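## Task

Read the ticket on the desk's front edge, which names three labels. Each foam block sits above a label on the shelf edge. Move the three foam blocks whose labels match the ticket onto the desk. They count only if they rest there without the robot holding them at the end. The robot must not tip over or be left leaning, or the task fails.

## Robot and tools

ROBOT. A Hello Robot Stretch 3 with one arm. It has a two-wheel base, 0.33 m long and 0.34 m wide, that cannot slide sideways. A lift rides up and down a mast, and a telescoping arm reaches out to the robot's right. At the arm's end is a wrist (yaw, pitch, roll) with a two-finger gripper. To shift the gripper forward or back, you drive the base. Turning in place pivots about the midpoint of the wheel axle, 0.05 m behind the front edge. With the arm pulled in and the wrist folded, the swept radius is 0.28 m. An unfolded, level wrist reaches past that circle. Loose objects may occasionally get a small shove from outside.

FRAMES. Base frame: origin on the floor between the drive wheels, x forward, y left, z up. hand_pose is given in this frame, at the point where the closed fingertips meet. With all wrist joints at zero, its x axis points up, y points back along the arm toward the mast, and z points rearward. The odometry frame is the base frame as it was at scene start. Heading is positive to the left, from -3.142 to 3.142.

CAMERAS. head_camera and nav_camera are both on the head and aim with head_pan_rad and head_tilt_rad. wrist_camera is on the gripper. Each execute_actions result carries one image per camera, taken at the end of the call. An empty actions list just returns the current view and state.

execute_actions takes {"actions": [...]}, run in order. Each action may hold "robot", "steps" and "until". "steps" is an integer from 1 to 450 at 30 steps per second (default 1); {"steps": n} alone only waits. "robot" is one of three things: a single command; a list of up to 8 commands run one after another, where an item may be {"pause_s": s} with s at most 15; or {"stop": true}, which brakes everything and clears the queue. A command may contain:
- "base": exactly one key. translate_m is a relative drive in metres from where the base is when the command begins, forward positive, magnitude at most 1. rotate_rad is a relative turn in radians, counter-clockwise (left) positive, magnitude at most 3.2.
- "joints": absolute targets by name; joints you omit keep their current goal. lift_m 0 to 1.1 (arm height, m). arm_m 0 to 0.52 (extension, m). wrist_yaw_rad -1.345 to 4.42 (0 along the arm, positive swings toward the front, 3.0 folds it over the base). wrist_pitch_rad -1.57 to 0.451 (0 level, negative tips the fingers down). wrist_roll_rad -2.911 to 2.911 (0 has the fingers side by side). gripper_m -0.089 to 0.179 (larger is wider; the real fingertip gap is smaller by about 0.007 when nearly shut and 0.025 when wide, and is zero below 0.007). head_pan_rad -3.953 to 1.73 (0 forward, positive left, -1.57 faces along the arm). head_tilt_rad -1.53 to 0.419 (negative looks down).
- "contact_limits": {"arm_m": effort %, 1 to 100}. The arm stops once its motor effort reaches that level. Smaller values are gentler; too small stops it immediately. It applies until arm_m's next command.
Motions in one command start together and keep going across later actions and during your thinking time. A new command takes over at once and discards any leftover queue. One out-of-range or malformed value rejects the whole call.
"until" ends an action early. {"robot": {"status": "ended"}} waits until nothing is moving and no queue runs. Single fields use comparisons like {"lift_m": [">", 0.3]} or a status word such as ["!=", "moving"]. {"any": {"status": "ended"}} fires when the first motion or queue finishes.

zoom_image: {"camera": name, "region": [x0, y0, x1, y1]} in pixels from the top-left corner, at most 504 by 504. Useful for reading labels and tickets.

finished_scene: {"scene": 1 or 2}. Ends that scene for good and reports success. Call it only after every motion has ended and the objects rest by themselves.

RESULTS. base_status shows progress as (moved of goal). joint_goals and joint_status are listed per joint. Status words: moving, done, off_target (came to rest away from the goal, may still be pushing), contact_stop (pushed into something; the joint goes slack until commanded again), time_out, stopped, not_commanded, torque_fault (wrist servo overloaded and off for 10 s). measured_speeds come from encoders. refusals, queue and queue_left describe the command stream. Lines starting "refused:" or "dropped:" explain rejected goals or a cut-short queue; "replaced:" is informational. robot.on_its_own appears when the robot changed a goal by itself, a joint is slack or off, a motor strains at rest, or base_tilt drifts from its start value. lidar_m lists 12 distances in 30-degree sectors counter-clockwise from straight ahead, in a plane 0.17 m high. wrist_depth_mm and head_depth_mm are 7x7 median-depth grids. motor_effort is in percent, with the peak in brackets; it is noisy and biased. base_tilt is in degrees, positive when leaning forward or right.

SPEED. The base is fast (0.30 m/s, 1.9 rad/s) only when stowed: lift_m under 0.30, arm_m under 0.03, wrist_yaw_rad over 2.54. Otherwise it is capped at 0.10 m/s and 0.63 rad/s.

GRIPPING. Close to a gripper_m below the object's width; a lower value grips harder. To let go, open at least 0.02 past the touch point. Neither the reading nor "done" proves that you hold the object, so check the images. An overly hard squeeze triggers a stall guard that weakens the grip. Send a different value to squeeze again.

CAUTIONS. Fold or unfold the wrist only with lift_m between 0.32 and 0.95, wrist_pitch_rad -0.4 and roll near 0; once folded, the lift may go down to 0.25. Keep pitch at -0.5 or lower when yaw is below -0.4. Pushing into something solid with the gripper above about 0.45 m, pushing again after a contact_stop, or driving while holding or snagged can tip the robot. Backward driving into furniture is especially risky. If a lean appears, reverse the last move in small steps, pull the gripper free, and lower lift_m to about 0.2 if needed. Avoid drops, slams and hard shoves. Wait for everything to settle before finishing.

Each tool is called after "Call:" as name([rows], argument=value, ...), one row to a line, values as JSON.

## Session

Call:
execute_actions(actions=[])

Scene clock: 0.00 s.
robot.base_odometry: x=+0.000 y=+0.000 heading=+0.000 (m, m, rad; robot's odometry frame)
robot.turned_by_wheels: +0.000 (rad since the last result)
robot.turned_by_imu: +0.000 (rad since the last result)
robot.base_tilt: forward=-1.2 right=-0.4 (deg)
robot.lidar_m: 2.39 1.94 1.93 2.12 1.43 1.32 1.60 1.83 1.82 2.03 2.48 2.73
robot.head_depth_mm: 2158 2958 2984 2966 2952 2917 2231 / 2173 3197 3241 3184 3162 2982 2207 / 2188 3193 3378 3404 3465 3276 2219 / 2200 2960 3015 3037 3060 3022 2208 / 2204 2649 2665 2716 2701 2746 2192 / 2209 2390 2412 2434 2437 2458 2206 / 2089 2169 2185 2197 2170 2224 2173
robot.base_status: not_commanded
robot.joint_positions: lift_m=+0.434 arm_m=+0.002 wrist_yaw_rad=+2.937 wrist_pitch_rad=-0.430 wrist_roll_rad=+0.018 gripper_m=+0.037 head_pan_rad=+0.008 head_tilt_rad=+0.001
robot.joint_goals: lift_m=+0.434 arm_m=+0.002 wrist_yaw_rad=+2.937 wrist_pitch_rad=-0.430 wrist_roll_rad=+0.018 gripper_m=+0.037 head_pan_rad=+0.008 head_tilt_rad=+0.001
robot.joint_status: lift_m=not_commanded arm_m=not_commanded wrist_yaw_rad=not_commanded wrist_pitch_rad=not_commanded wrist_roll_rad=not_commanded gripper_m=not_commanded head_pan_rad=not_commanded head_tilt_rad=not_commanded
robot.measured_speeds: translate_m=+0.000 rotate_rad=+0.000 lift_m=+0.000 arm_m=+0.000 wrist_yaw_rad=+0.000 wrist_pitch_rad=+0.000 wrist_roll_rad=+0.000 head_pan_rad=+0.000 head_tilt_rad=+0.000
robot: refusals=0 queue=idle queue_left=0
robot.motor_effort: left_wheel=+1 right_wheel=+1 lift_m=+31 arm_m=+0 wrist_yaw_rad=+0 wrist_pitch_rad=+7 wrist_roll_rad=+0 gripper_m=+0 head_pan_rad=+0 head_tilt_rad=+2 (%)
robot.hand_pose: x=+0.0241 y=+0.0712 z=+0.4444 quat_wxyz=(+0.222, +0.708, +0.078, +0.666) (m; robot's base frame)
robot.wrist_depth_mm: - - - - - - - / - - - - - - - / - - - - - - - / - - - - - - - / 833 828 880 870 857 851 884 / 685 692 - 703 709 713 724 / 582 591 592 597 593 603 611
pictures: head_camera (sideways: a quarter turn clockwise sets it upright), nav_camera (sideways: a quarter turn counterclockwise sets it upright), wrist_camera
Images, in order (width x height): head_camera 896x504, nav_camera 672x504, wrist_camera 644x364.

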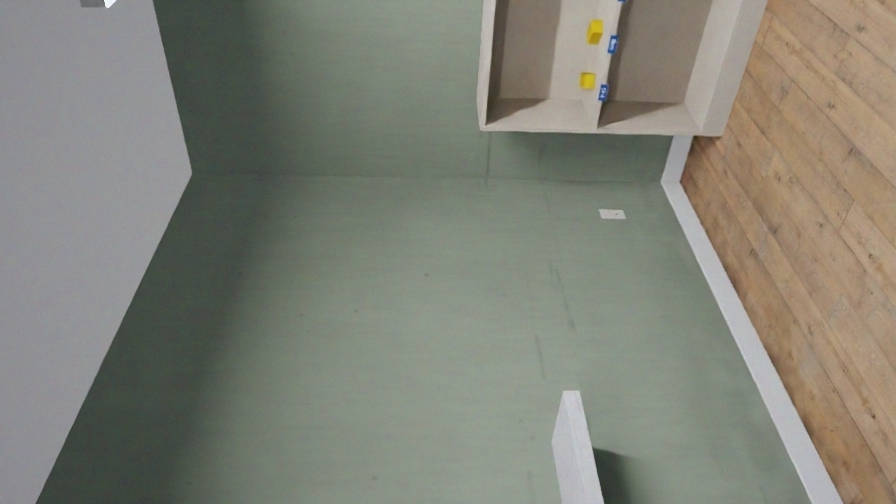

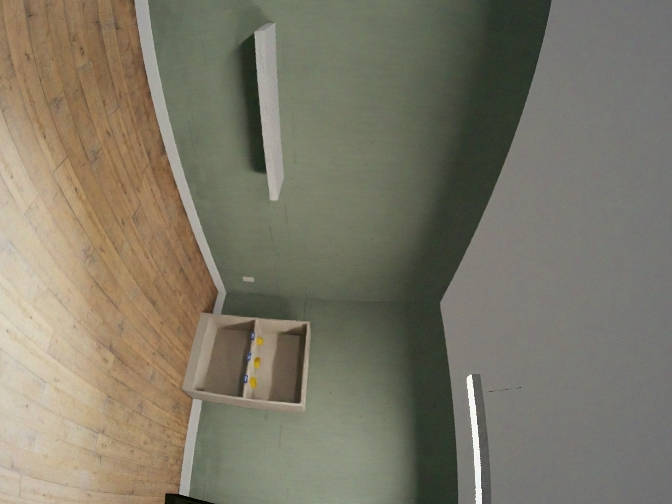

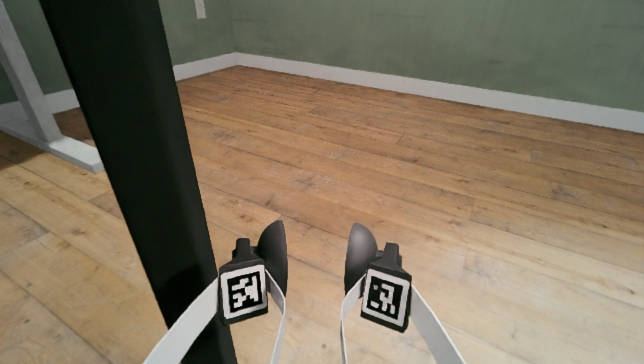

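Call:
execute_actions([
  {"robot":{"joints":{"head_pan_rad":-1.3,"head_tilt_rad":-0.4,"lift_m":0.26}},"steps":99,"until":{"robot":{"head_pan_rad_status":"done"}}},
])

Call:
execute_actions([
  {"robot":{"joints":{"head_pan_rad":-2.8}},"steps":99,"until":{"robot":{"status":"ended"}}},
])

Call:
execute_actions([
  {"robot":{"joints":{"head_pan_rad":-3.9}},"steps":99,"until":{"robot":{"status":"ended"}}},
])

Scene clock: 6.03 s.
robot.base_odometry: x=+0.000 y=+0.000 heading=+0.000 (m, m, rad; robot's odometry frame)
robot.turned_by_wheels: +0.000 (rad since the last result)
robot.turned_by_imu: +0.001 (rad since the last result)
robot.base_tilt: forward=-1.2 right=-0.5 (deg)
robot.lidar_m: 2.39 1.94 1.93 2.12 1.43 1.32 1.60 1.83 1.81 2.02 2.47 2.72
robot.head_depth_mm: 2008 2117 2241 2364 2240 1731 1418 / 2223 2343 2505 2647 2228 1730 1405 / 2495 2663 2803 2870 2216 1727 1412 / 2846 3026 3149 2715 2247 1728 1411 / 2917 3169 3346 2932 2220 1731 1411 / 2765 2970 3145 3032 2218 1719 1401 / 2546 2711 2917 2939 2214 1710 1405
robot.base_status: not_commanded
robot.joint_positions: lift_m=+0.329 arm_m=+0.002 wrist_yaw_rad=+2.937 wrist_pitch_rad=-0.430 wrist_roll_rad=+0.018 gripper_m=+0.037 head_pan_rad=-1.293 head_tilt_rad=-0.395
robot.joint_goals: lift_m=+0.260 arm_m=+0.002 wrist_yaw_rad=+2.937 wrist_pitch_rad=-0.430 wrist_roll_rad=+0.018 gripper_m=+0.037 head_pan_rad=-1.300 head_tilt_rad=-0.400
robot.joint_status: lift_m=moving arm_m=not_commanded wrist_yaw_rad=not_commanded wrist_pitch_rad=not_commanded wrist_roll_rad=not_commanded gripper_m=not_commanded head_pan_rad=done head_tilt_rad=done
robot.measured_speeds: translate_m=+0.000 rotate_rad=+0.000 lift_m=-0.110 arm_m=+0.000 wrist_yaw_rad=+0.000 wrist_pitch_rad=+0.000 wrist_roll_rad=+0.000 head_pan_rad=+0.000 head_tilt_rad=+0.000
robot: refusals=0 queue=running queue_left=0
robot.motor_effort: left_wheel=+1(1) right_wheel=+1(0) lift_m=+19(31) arm_m=+0(0) wrist_yaw_rad=+0(0) wrist_pitch_rad=+7(7) wrist_roll_rad=+0(0) gripper_m=-1(0) head_pan_rad=-3(31) head_tilt_rad=-3(28) (%)
robot.hand_pose: x=+0.0241 y=+0.0712 z=+0.3390 quat_wxyz=(+0.222, +0.708, +0.078, +0.666) (m; robot's base frame)
robot.wrist_depth_mm: - - - - - - - / - - - - - - - / - - - - - - - / 828 - 850 864 878 866 903 / 667 665 713 694 695 707 698 / 555 556 - 561 574 573 587 / 474 495 - 487 481 489 500
pictures: head_camera (sideways: a quarter turn clockwise sets it upright), nav_camera (sideways: a quarter turn counterclockwise sets it upright), wrist_camera
Images, in order (width x height): head_camera 896x504, nav_camera 672x504, wrist_camera 644x364.

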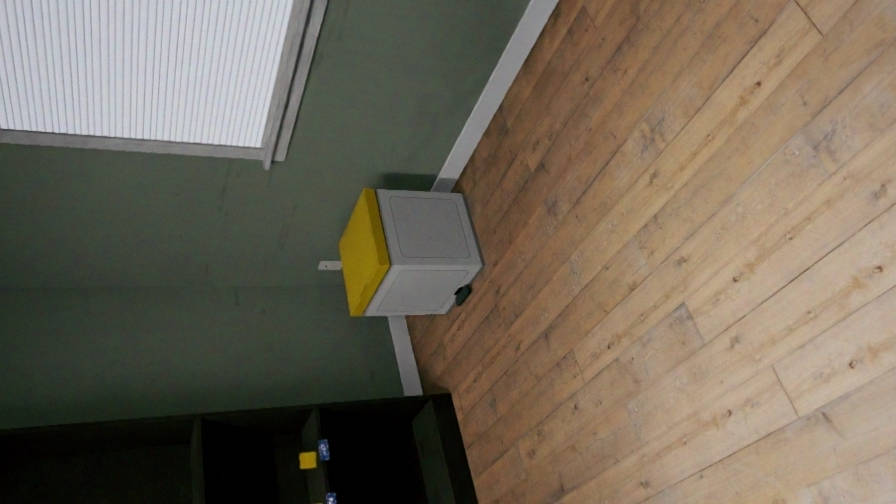

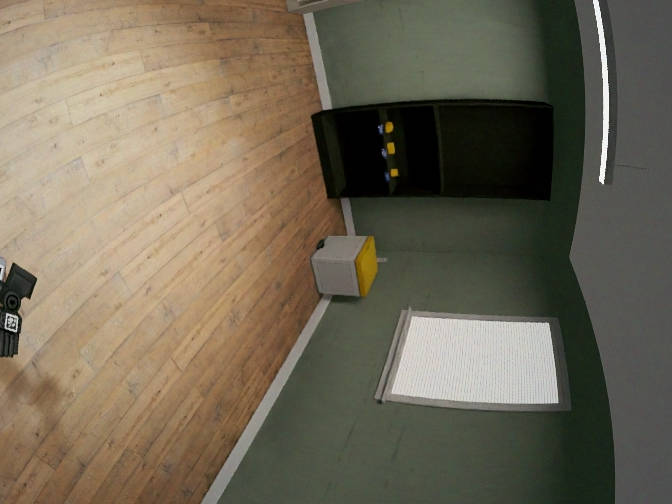

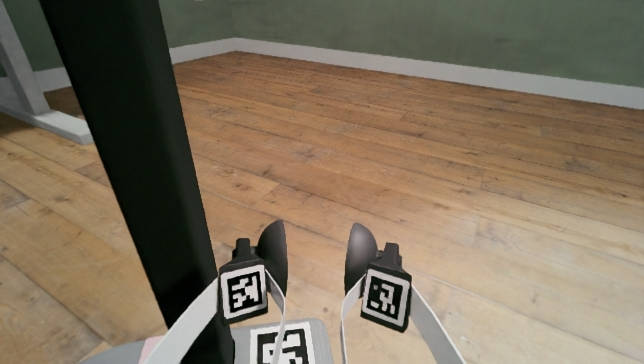

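Scene clock: 7.33 s.
robot.base_odometry: x=+0.000 y=+0.000 heading=+0.000 (m, m, rad; robot's odometry frame)
robot.turned_by_wheels: +0.000 (rad since the last result)
robot.turned_by_imu: +0.000 (rad since the last result)
robot.base_tilt: forward=-1.3 right=-0.3 (deg)
robot.lidar_m: 2.39 1.94 1.93 2.12 1.43 1.32 1.60 1.83 1.81 2.03 2.47 2.73
robot.head_depth_mm: 2130 2248 2370 2492 2239 1690 1403 / 2097 2264 2482 2675 2247 1733 1411 / 1972 2123 2309 2545 2238 1716 1412 / 1856 1996 2160 2357 2224 1719 1402 / 1746 1871 2014 2165 2221 1726 1406 / 1657 1773 1906 2054 2135 1713 1404 / 1567 1673 1806 1923 2033 1731 1408
robot.base_status: not_commanded
robot.joint_positions: lift_m=+0.260 arm_m=+0.002 wrist_yaw_rad=+2.937 wrist_pitch_rad=-0.430 wrist_roll_rad=+0.018 gripper_m=+0.037 head_pan_rad=-2.793 head_tilt_rad=-0.395
robot.joint_goals: lift_m=+0.260 arm_m=+0.002 wrist_yaw_rad=+2.937 wrist_pitch_rad=-0.430 wrist_roll_rad=+0.018 gripper_m=+0.037 head_pan_rad=-2.800 head_tilt_rad=-0.400
robot.joint_status: lift_m=done arm_m=not_commanded wrist_yaw_rad=not_commanded wrist_pitch_rad=not_commanded wrist_roll_rad=not_commanded gripper_m=not_commanded head_pan_rad=done head_tilt_rad=done
robot.measured_speeds: translate_m=+0.000 rotate_rad=+0.000 lift_m=+0.000 arm_m=+0.000 wrist_yaw_rad=+0.000 wrist_pitch_rad=+0.000 wrist_roll_rad=+0.000 head_pan_rad=+0.000 head_tilt_rad=+0.000
robot: refusals=0 queue=done queue_left=0
robot.motor_effort: left_wheel=+1(1) right_wheel=+1(0) lift_m=+20(21) arm_m=+0(0) wrist_yaw_rad=+0(0) wrist_pitch_rad=+7(6) wrist_roll_rad=+0(0) gripper_m=+0(0) head_pan_rad=-3(32) head_tilt_rad=-3(3) (%)
robot.hand_pose: x=+0.0241 y=+0.0712 z=+0.2705 quat_wxyz=(+0.222, +0.708, +0.078, +0.666) (m; robot's base frame)
robot.wrist_depth_mm: - - - - - - - / - - - - - - - / 948 - 967 995 - - - / 726 - 728 739 746 752 753 / 564 575 603 592 593 602 598 / 472 496 - 501 492 492 496 / - - - 414 413 417 422
pictures: head_camera (sideways: a quarter turn clockwise sets it upright), nav_camera (sideways: a quarter turn counterclockwise sets it upright), wrist_camera
Images, in order (width x height): head_camera 896x504, nav_camera 672x504, wrist_camera 644x364.

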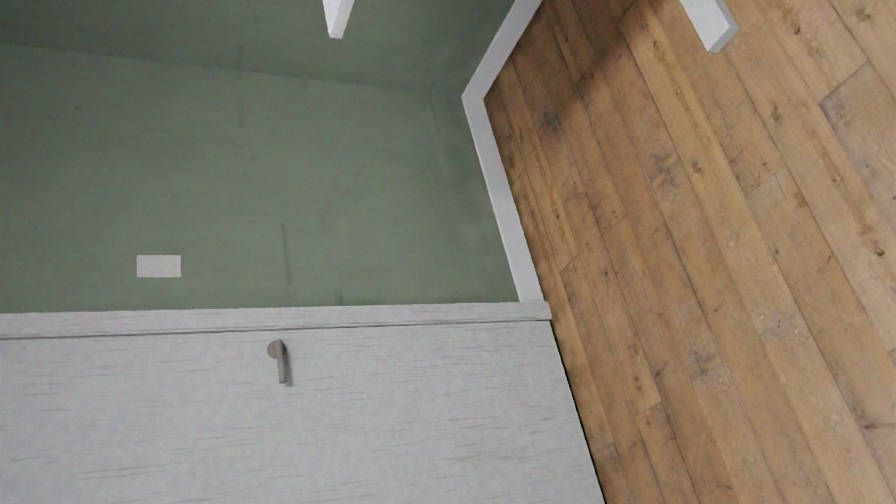

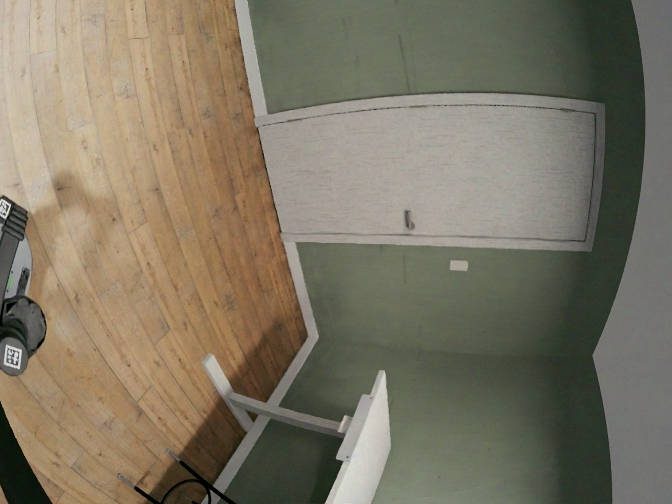

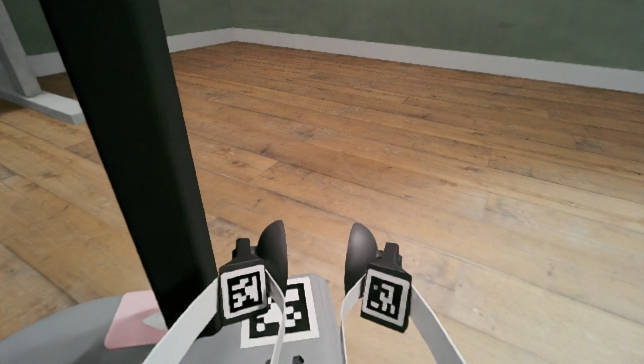

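Scene clock: 8.47 s.
robot.base_odometry: x=+0.000 y=+0.000 heading=+0.000 (m, m, rad; robot's odometry frame)
robot.turned_by_wheels: +0.000 (rad since the last result)
robot.turned_by_imu: +0.000 (rad since the last result)
robot.base_tilt: forward=-1.2 right=-0.4 (deg)
robot.lidar_m: 2.39 1.94 1.93 2.12 1.44 1.32 1.60 1.83 1.81 2.03 2.47 2.72
robot.head_depth_mm: - - - - - - - / 1588 1744 1398 - - - - / 1577 1713 1385 2031 2141 1734 1405 / 1563 1718 1387 1984 2061 1678 1408 / 1573 1688 1387 1952 1776 1732 1410 / 1574 1690 1381 1954 2084 1666 1406 / 1559 1672 1370 1950 2091 1712 1399
robot.base_status: not_commanded
robot.joint_positions: lift_m=+0.260 arm_m=+0.002 wrist_yaw_rad=+2.937 wrist_pitch_rad=-0.430 wrist_roll_rad=+0.018 gripper_m=+0.037 head_pan_rad=-3.893 head_tilt_rad=-0.395
robot.joint_goals: lift_m=+0.260 arm_m=+0.002 wrist_yaw_rad=+2.937 wrist_pitch_rad=-0.430 wrist_roll_rad=+0.018 gripper_m=+0.037 head_pan_rad=-3.900 head_tilt_rad=-0.400
robot.joint_status: lift_m=done arm_m=not_commanded wrist_yaw_rad=not_commanded wrist_pitch_rad=not_commanded wrist_roll_rad=not_commanded gripper_m=not_commanded head_pan_rad=done head_tilt_rad=done
robot.measured_speeds: translate_m=+0.000 rotate_rad=+0.000 lift_m=+0.000 arm_m=+0.000 wrist_yaw_rad=+0.000 wrist_pitch_rad=+0.000 wrist_roll_rad=+0.000 head_pan_rad=+0.000 head_tilt_rad=+0.000
robot: refusals=0 queue=done queue_left=0
robot.motor_effort: left_wheel=+1(1) right_wheel=+0(1) lift_m=+20(19) arm_m=+0(0) wrist_yaw_rad=+0(0) wrist_pitch_rad=+7(7) wrist_roll_rad=+0(0) gripper_m=+0(0) head_pan_rad=-3(31) head_tilt_rad=-3(2) (%)
robot.hand_pose: x=+0.0241 y=+0.0712 z=+0.2705 quat_wxyz=(+0.222, +0.708, +0.078, +0.666) (m; robot's base frame)
robot.wrist_depth_mm: - - - - - - - / - - - - - - - / 942 - 966 989 - - - / 698 - 731 731 744 757 758 / 582 571 604 593 589 593 602 / 474 492 - 503 495 487 492 / - - - 412 411 420 421
pictures: head_camera (sideways: a quarter turn clockwise sets it upright), nav_camera (sideways: a quarter turn counterclockwise sets it upright), wrist_camera
Images, in order (width x height): head_camera 896x504, nav_camera 672x504, wrist_camera 644x364.

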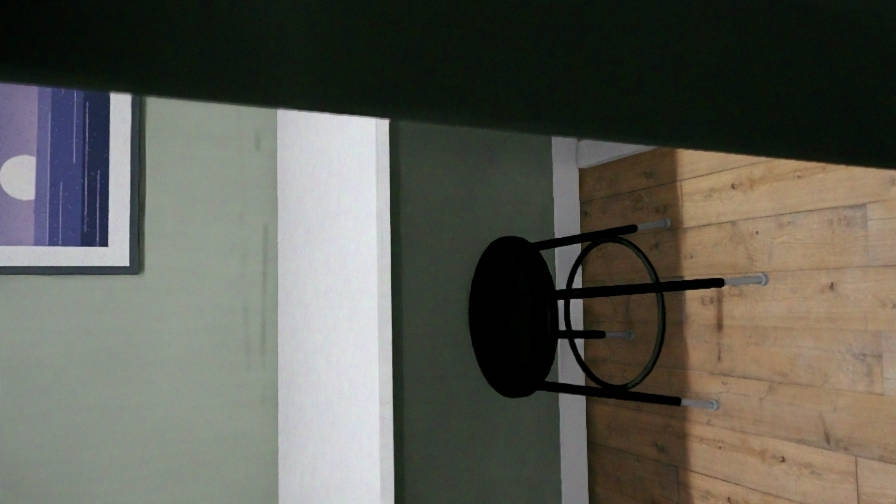

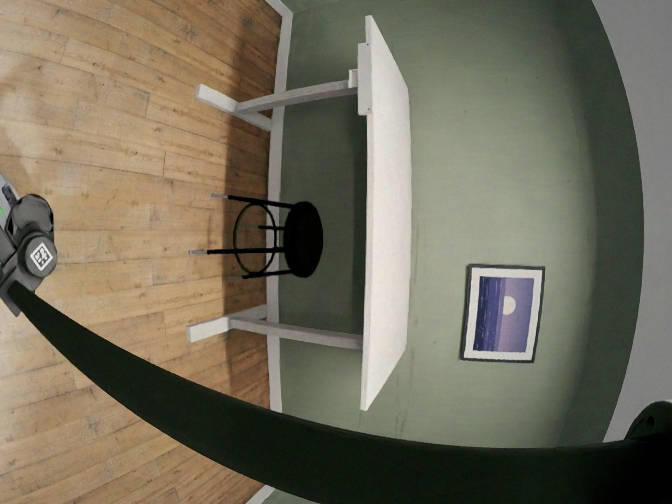

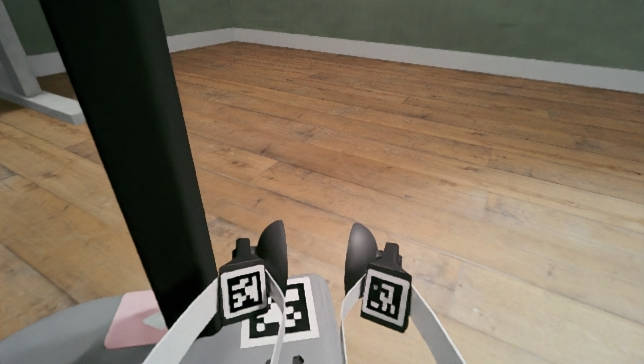

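Call:
execute_actions([
  {"robot":{"base":{"rotate_rad":-0.74},"joints":{"head_pan_rad":-2.55,"head_tilt_rad":-0.3}},"steps":99,"until":{"robot":{"status":"ended"}}},
])

Call:
zoom_image(camera="head_camera", region=[300,100,600,400])

Scene clock: 13.90 s.
robot.base_odometry: x=+0.000 y=+0.000 heading=-0.740 (m, m, rad; robot's odometry frame)
robot.turned_by_wheels: -0.740 (rad since the last result)
robot.turned_by_imu: -0.736 (rad since the last result)
robot.base_tilt: forward=-1.3 right=-0.5 (deg)
robot.lidar_m: 2.66 2.73 2.04 1.93 1.98 1.47 1.15 1.60 1.91 1.82 1.88 2.48
robot.head_depth_mm: 1593 1679 1750 1352 1986 1849 1516 / 1690 1772 1842 1349 2106 1902 1508 / 1779 1872 1910 2078 2238 1910 1509 / 1863 1981 2053 1680 2280 1853 1520 / 1963 2113 2209 2405 2468 1906 1513 / 2101 2226 2394 2626 2535 1895 1503 / 2145 2273 2364 2501 2473 1898 1500
robot.base_status: done (rotate_rad -0.7398 of -0.7400)
robot.joint_positions: lift_m=+0.260 arm_m=+0.002 wrist_yaw_rad=+2.937 wrist_pitch_rad=-0.430 wrist_roll_rad=+0.018 gripper_m=+0.037 head_pan_rad=-2.557 head_tilt_rad=-0.309
robot.joint_goals: lift_m=+0.260 arm_m=+0.002 wrist_yaw_rad=+2.937 wrist_pitch_rad=-0.430 wrist_roll_rad=+0.018 gripper_m=+0.037 head_pan_rad=-2.550 head_tilt_rad=-0.300
robot.joint_status: lift_m=done arm_m=not_commanded wrist_yaw_rad=not_commanded wrist_pitch_rad=not_commanded wrist_roll_rad=not_commanded gripper_m=not_commanded head_pan_rad=done head_tilt_rad=done
robot.measured_speeds: translate_m=+0.000 rotate_rad=+0.000 lift_m=+0.000 arm_m=+0.000 wrist_yaw_rad=+0.000 wrist_pitch_rad=+0.000 wrist_roll_rad=+0.000 head_pan_rad=+0.000 head_tilt_rad=+0.000
robot: refusals=0 queue=done queue_left=0
robot.motor_effort: left_wheel=+4(10) right_wheel=-4(9) lift_m=+20(20) arm_m=+0(0) wrist_yaw_rad=+0(1) wrist_pitch_rad=+7(7) wrist_roll_rad=+0(0) gripper_m=+0(0) head_pan_rad=+3(33) head_tilt_rad=+5(21) (%)
robot.hand_pose: x=+0.0241 y=+0.0712 z=+0.2705 quat_wxyz=(+0.222, +0.708, +0.078, +0.666) (m; robot's base frame)
robot.wrist_depth_mm: - - - - - - - / - - - - - - - / 955 - 987 988 - - - / 707 - 733 734 735 742 761 / 561 569 608 598 594 594 595 / 478 495 - 501 488 493 500 / - - - 414 408 419 424
pictures: head_camera (sideways: a quarter turn clockwise sets it upright), nav_camera (sideways: a quarter turn counterclockwise sets it upright), wrist_camera
Images, in order (width x height): head_camera 896x504, nav_camera 672x504, wrist_camera 644x364.

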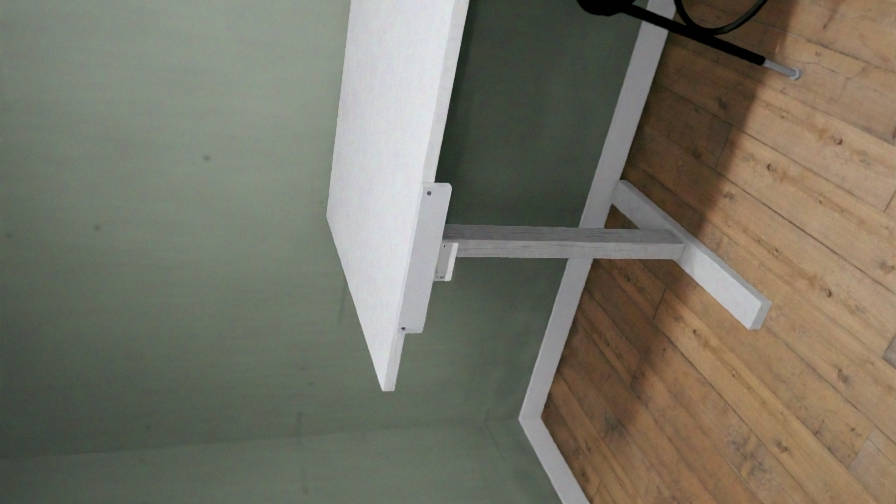

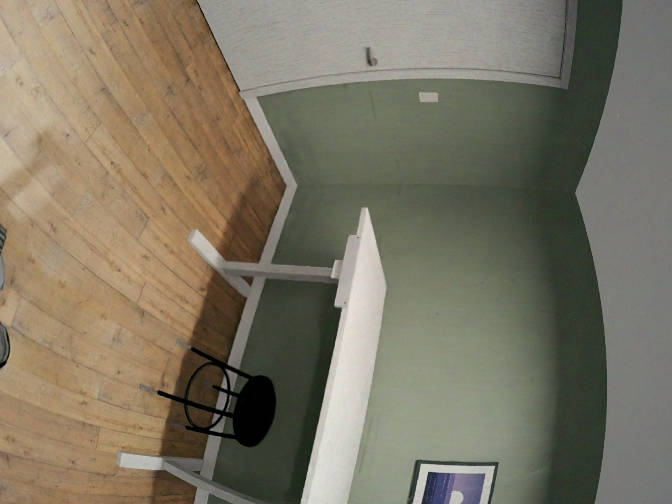

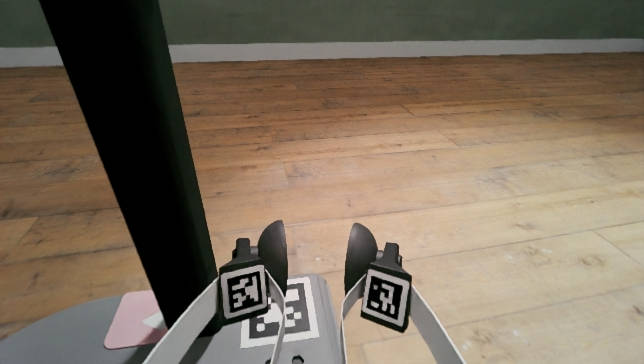

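Region (300, 100, 600, 400) of head_camera's 896x504 image, scaled by 1.680, with more detail than that image has.

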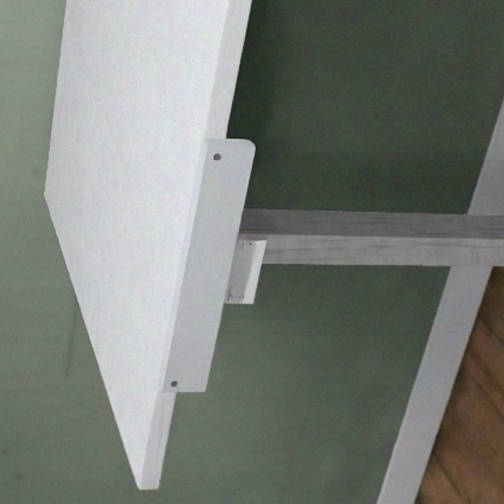

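Call:
execute_actions([
  {"robot":[{"base":{"rotate_rad":-1.85}},{"base":{"translate_m":0.87}},{"base":{"rotate_rad":0.28},"joints":{"lift_m":0.4,"wrist_pitch_rad":-0.4,"head_pan_rad":-1.57}},{"joints":{"lift_m":0.65,"wrist_yaw_rad":0,"arm_m":0.25}},{"joints":{"wrist_pitch_rad":0.1,"gripper_m":0.13}}],"steps":450,"until":{"robot":{"status":"ended"}}},
  {"steps":300,"until":{"robot":{"status":"ended"}}},
])

Scene clock: 32.10 s.
robot.base_odometry: x=-0.741 y=-0.456 heading=-2.310 (m, m, rad; robot's odometry frame)
robot.turned_by_wheels: -1.570 (rad since the last result)
robot.turned_by_imu: -1.560 (rad since the last result)
robot.base_tilt: forward=-1.3 right=-0.4 (deg)
robot.lidar_m: 1.00 1.02 1.39 2.40 3.30 2.89 2.75 1.68 1.18 1.12 1.52 1.05
robot.head_depth_mm: 1371 1455 1533 1054 1786 1853 1523 / 1363 1448 1531 1049 838 1871 1566 / 1352 1435 1519 1043 1763 1844 1608 / 1346 1434 1509 1040 1248 1757 - / 1350 1420 1503 1034 1740 1834 1516 / 1335 1421 1507 1593 1733 1828 1513 / 1330 1411 1493 1602 1721 1815 1500
robot.base_status: done (rotate_rad +0.2798 of +0.2800)
robot.joint_positions: lift_m=+0.650 arm_m=+0.250 wrist_yaw_rad=+0.002 wrist_pitch_rad=+0.074 wrist_roll_rad=+0.018 gripper_m=+0.130 head_pan_rad=-1.577 head_tilt_rad=-0.309
robot.joint_goals: lift_m=+0.650 arm_m=+0.250 wrist_yaw_rad=+0.000 wrist_pitch_rad=+0.100 wrist_roll_rad=+0.018 gripper_m=+0.130 head_pan_rad=-1.570 head_tilt_rad=-0.300
robot.joint_status: lift_m=done arm_m=done wrist_yaw_rad=done wrist_pitch_rad=done wrist_roll_rad=not_commanded gripper_m=done head_pan_rad=done head_tilt_rad=done
robot.measured_speeds: translate_m=+0.000 rotate_rad=+0.000 lift_m=+0.000 arm_m=+0.000 wrist_yaw_rad=+0.000 wrist_pitch_rad=+0.000 wrist_roll_rad=+0.000 head_pan_rad=+0.000 head_tilt_rad=+0.000
robot: refusals=0 queue=done queue_left=0
robot.motor_effort: left_wheel=-2(12) right_wheel=+5(11) lift_m=+43(44) arm_m=+4(6) wrist_yaw_rad=-2(2) wrist_pitch_rad=+12(11) wrist_roll_rad=+0(0) gripper_m=+0(81) head_pan_rad=+1(34) head_tilt_rad=+5(5) (%)
robot.hand_pose: x=-0.0209 y=-0.6519 z=+0.7832 quat_wxyz=(+0.700, -0.025, -0.713, +0.027) (m; robot's base frame)
robot.wrist_depth_mm: - - - 285 - - - / - - 357 285 270 271 272 / - - - 616 606 585 602 / - - - - - - - / - - - - - - - / - - - - - - - / - - - - - - 812
pictures: head_camera (sideways: a quarter turn clockwise sets it upright), nav_camera (sideways: a quarter turn counterclockwise sets it upright), wrist_camera
Images, in order (width x height): head_camera 896x504, nav_camera 672x504, wrist_camera 644x364.

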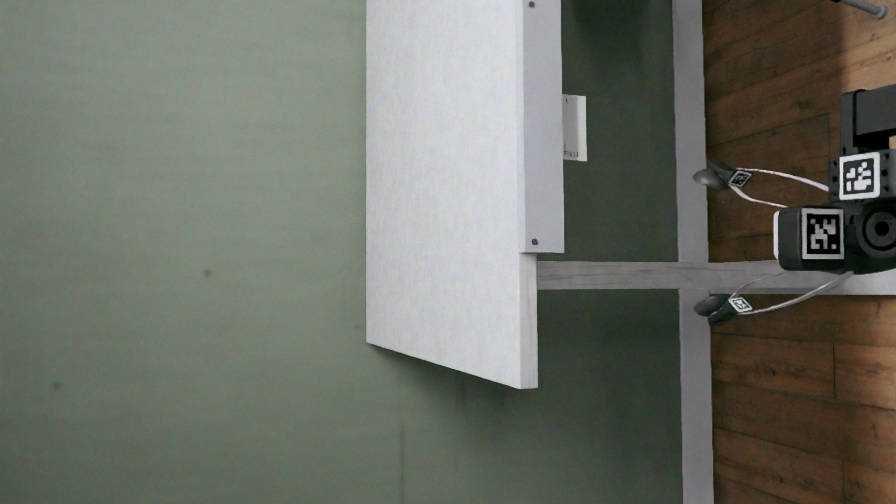

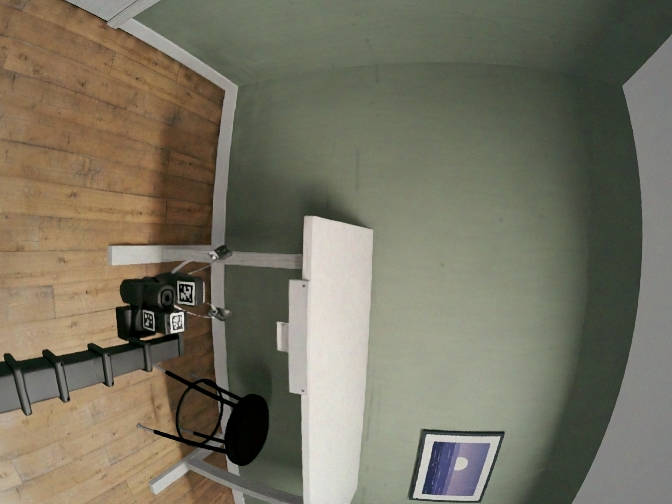

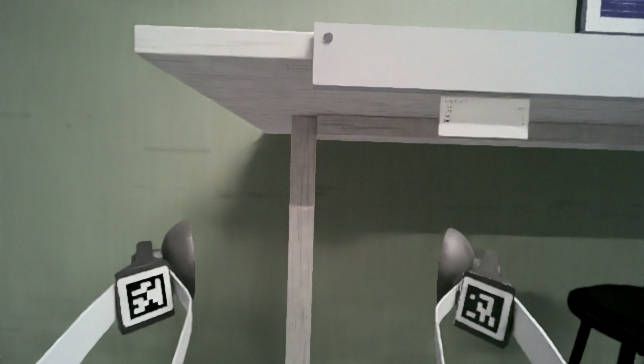

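Call:
zoom_image(camera="head_camera", region=[550,125,600,170])

Call:
execute_actions([
  {"robot":{"base":{"translate_m":-0.11},"joints":{"lift_m":0.68,"arm_m":0.36,"wrist_pitch_rad":0}},"steps":450,"until":{"robot":{"status":"ended"}}},
])

Call:
zoom_image(camera="wrist_camera", region=[220,0,480,160])

Region (550, 125, 600, 170) of head_camera's 896x504 image, scaled by 10.080, with more detail than that image has; it fills the top 454 rows of this view, and the rest is white.

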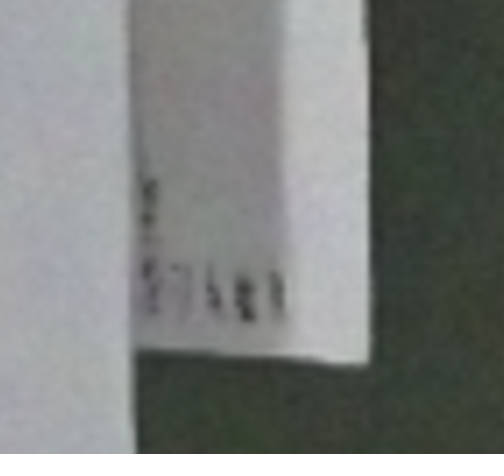

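Scene clock: 38.30 s.
robot.base_odometry: x=-0.667 y=-0.375 heading=-2.310 (m, m, rad; robot's odometry frame)
robot.turned_by_wheels: +0.000 (rad since the last result)
robot.turned_by_imu: +0.001 (rad since the last result)
robot.base_tilt: forward=-1.2 right=-0.3 (deg)
robot.lidar_m: 1.11 1.13 1.54 2.42 3.29 2.78 2.64 2.32 1.13 1.12 1.61 1.17
robot.head_depth_mm: 1364 1455 1536 1052 1772 1771 1477 / 1365 1449 1529 1044 1782 1872 - / 1363 1440 1524 1045 1768 1875 1429 / 1352 1437 1515 1040 1757 1832 1443 / 1352 1427 1507 1034 1257 1702 1436 / 1346 1430 1505 1033 1738 1820 1512 / 1331 1419 1505 1587 1726 1825 1509
robot.base_status: done (translate_m -0.1100 of -0.1100)
robot.joint_positions: lift_m=+0.680 arm_m=+0.360 wrist_yaw_rad=+0.001 wrist_pitch_rad=-0.014 wrist_roll_rad=+0.018 gripper_m=+0.130 head_pan_rad=-1.577 head_tilt_rad=-0.309
robot.joint_goals: lift_m=+0.680 arm_m=+0.360 wrist_yaw_rad=+0.000 wrist_pitch_rad=+0.000 wrist_roll_rad=+0.018 gripper_m=+0.130 head_pan_rad=-1.570 head_tilt_rad=-0.300
robot.joint_status: lift_m=done arm_m=done wrist_yaw_rad=done wrist_pitch_rad=done wrist_roll_rad=not_commanded gripper_m=done head_pan_rad=done head_tilt_rad=done
robot.measured_speeds: translate_m=+0.000 rotate_rad=+0.000 lift_m=+0.000 arm_m=+0.000 wrist_yaw_rad=+0.000 wrist_pitch_rad=+0.000 wrist_roll_rad=+0.000 head_pan_rad=+0.000 head_tilt_rad=+0.000
robot: refusals=0 queue=done queue_left=0
robot.motor_effort: left_wheel=-2(6) right_wheel=+5(7) lift_m=+43(45) arm_m=+5(5) wrist_yaw_rad=-1(1) wrist_pitch_rad=+7(13) wrist_roll_rad=+0(0) gripper_m=+0(0) head_pan_rad=+2(2) head_tilt_rad=+4(5) (%)
robot.hand_pose: x=-0.0211 y=-0.7605 z=+0.7905 quat_wxyz=(+0.701, +0.006, -0.713, -0.005) (m; robot's base frame)
robot.wrist_depth_mm: 207 153 153 154 155 156 157 / 901 448 421 167 168 362 349 / 948 958 931 930 960 959 977 / 969 955 952 995 957 987 986 / 981 991 978 - - - - / - - - - - - 657 / - - - - - - 542
pictures: head_camera (sideways: a quarter turn clockwise sets it upright), nav_camera (sideways: a quarter turn counterclockwise sets it upright), wrist_camera
Images, in order (width x height): head_camera 896x504, nav_camera 672x504, wrist_camera 644x364.

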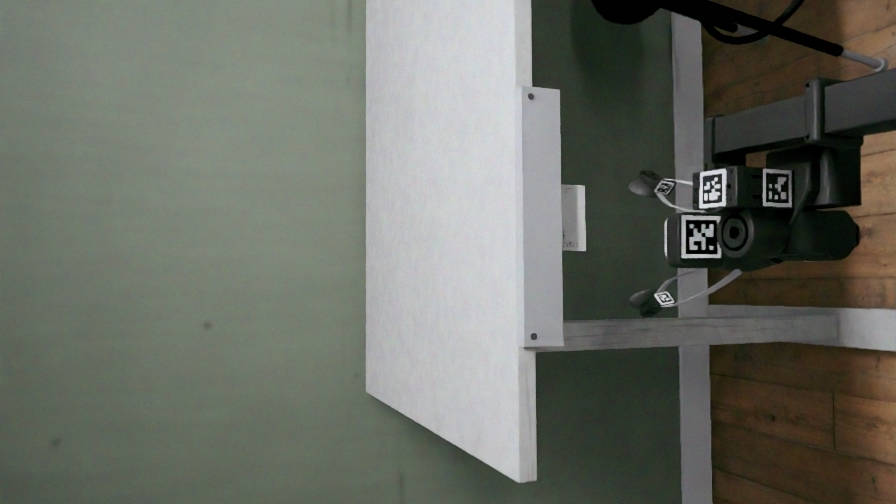

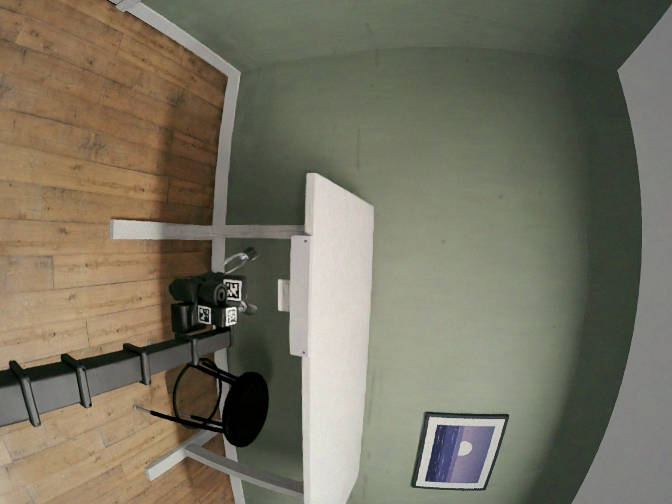

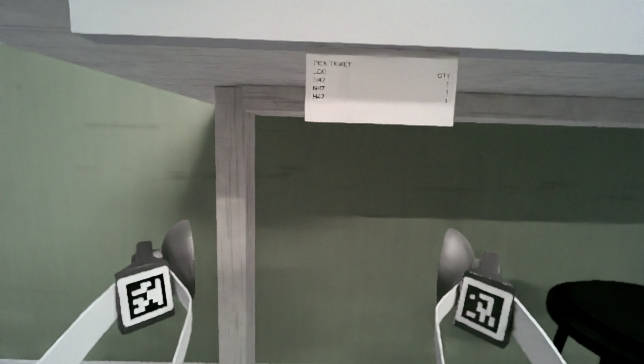

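Region (220, 0, 480, 160) of wrist_camera's 644x364 image, scaled by 1.938; it fills the top 310 rows of this view, and the rest is white.

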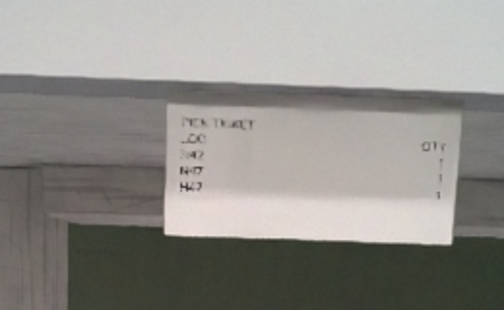

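Call:
execute_actions([
  {"robot":{"joints":{"arm_m":0.425,"wrist_pitch_rad":0.15}},"steps":450,"until":{"robot":{"status":"ended"}}},
])

Scene clock: 41.47 s.
robot.base_odometry: x=-0.667 y=-0.375 heading=-2.310 (m, m, rad; robot's odometry frame)
robot.turned_by_wheels: +0.000 (rad since the last result)
robot.turned_by_imu: +0.001 (rad since the last result)
robot.base_tilt: forward=-1.2 right=-0.4 (deg)
robot.lidar_m: 1.11 1.13 1.54 2.41 3.29 2.78 2.64 2.33 1.13 1.13 1.61 1.16
robot.head_depth_mm: 1364 1456 1541 1054 1786 1769 1472 / 1368 1445 1528 1047 1771 1875 - / 1354 1433 1523 1043 839 - 1470 / 1356 1440 1516 1037 827 1831 1514 / 1350 1427 1507 1031 1250 1726 1426 / 1343 1419 1503 1032 1740 1822 1508 / 1326 1420 1503 1596 1727 1820 1501
robot.base_status: done (translate_m -0.1100 of -0.1100)
robot.joint_positions: lift_m=+0.680 arm_m=+0.425 wrist_yaw_rad=+0.001 wrist_pitch_rad=+0.125 wrist_roll_rad=+0.018 gripper_m=+0.130 head_pan_rad=-1.577 head_tilt_rad=-0.309
robot.joint_goals: lift_m=+0.680 arm_m=+0.425 wrist_yaw_rad=+0.000 wrist_pitch_rad=+0.150 wrist_roll_rad=+0.018 gripper_m=+0.130 head_pan_rad=-1.570 head_tilt_rad=-0.300
robot.joint_status: lift_m=done arm_m=done wrist_yaw_rad=done wrist_pitch_rad=done wrist_roll_rad=not_commanded gripper_m=done head_pan_rad=done head_tilt_rad=done
robot.measured_speeds: translate_m=+0.000 rotate_rad=+0.000 lift_m=+0.000 arm_m=+0.000 wrist_yaw_rad=+0.000 wrist_pitch_rad=+0.000 wrist_roll_rad=+0.000 head_pan_rad=+0.000 head_tilt_rad=+0.000
robot: refusals=0 queue=done queue_left=0
robot.motor_effort: left_wheel=-2(2) right_wheel=+4(5) lift_m=+43(44) arm_m=+4(6) wrist_yaw_rad=-1(1) wrist_pitch_rad=+12(13) wrist_roll_rad=+0(0) gripper_m=+0(0) head_pan_rad=+3(2) head_tilt_rad=+5(5) (%)
robot.hand_pose: x=-0.0211 y=-0.8269 z=+0.8262 quat_wxyz=(+0.700, -0.043, -0.712, +0.045) (m; robot's base frame)
robot.wrist_depth_mm: 103 103 104 105 105 106 107 / 222 106 104 105 106 106 107 / 894 429 398 114 115 115 315 / 899 898 458 114 115 444 920 / 881 886 526 905 914 907 915 / 899 889 497 905 920 909 922 / 889 883 922 908 921 918 923
pictures: head_camera (sideways: a quarter turn clockwise sets it upright), nav_camera (sideways: a quarter turn counterclockwise sets it upright), wrist_camera
Images, in order (width x height): head_camera 896x504, nav_camera 672x504, wrist_camera 644x364.

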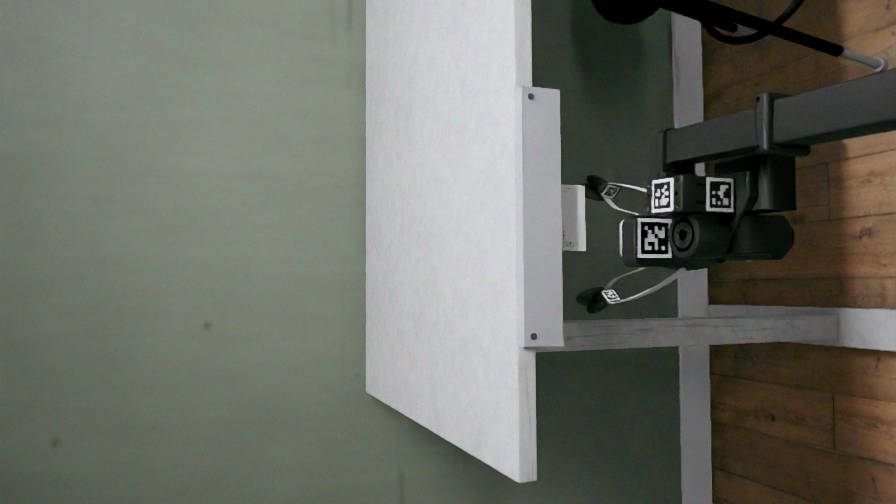

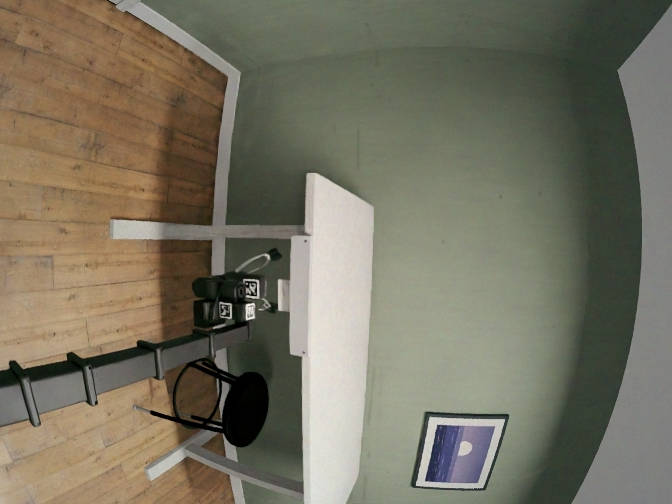

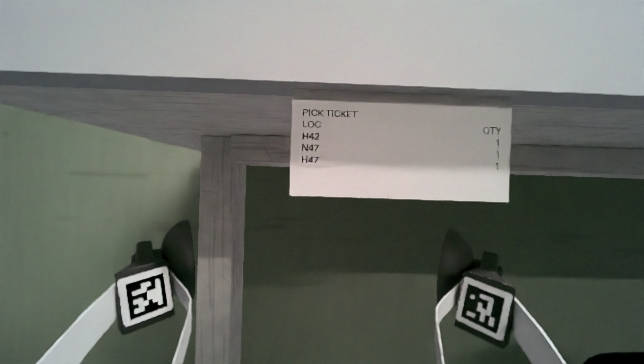

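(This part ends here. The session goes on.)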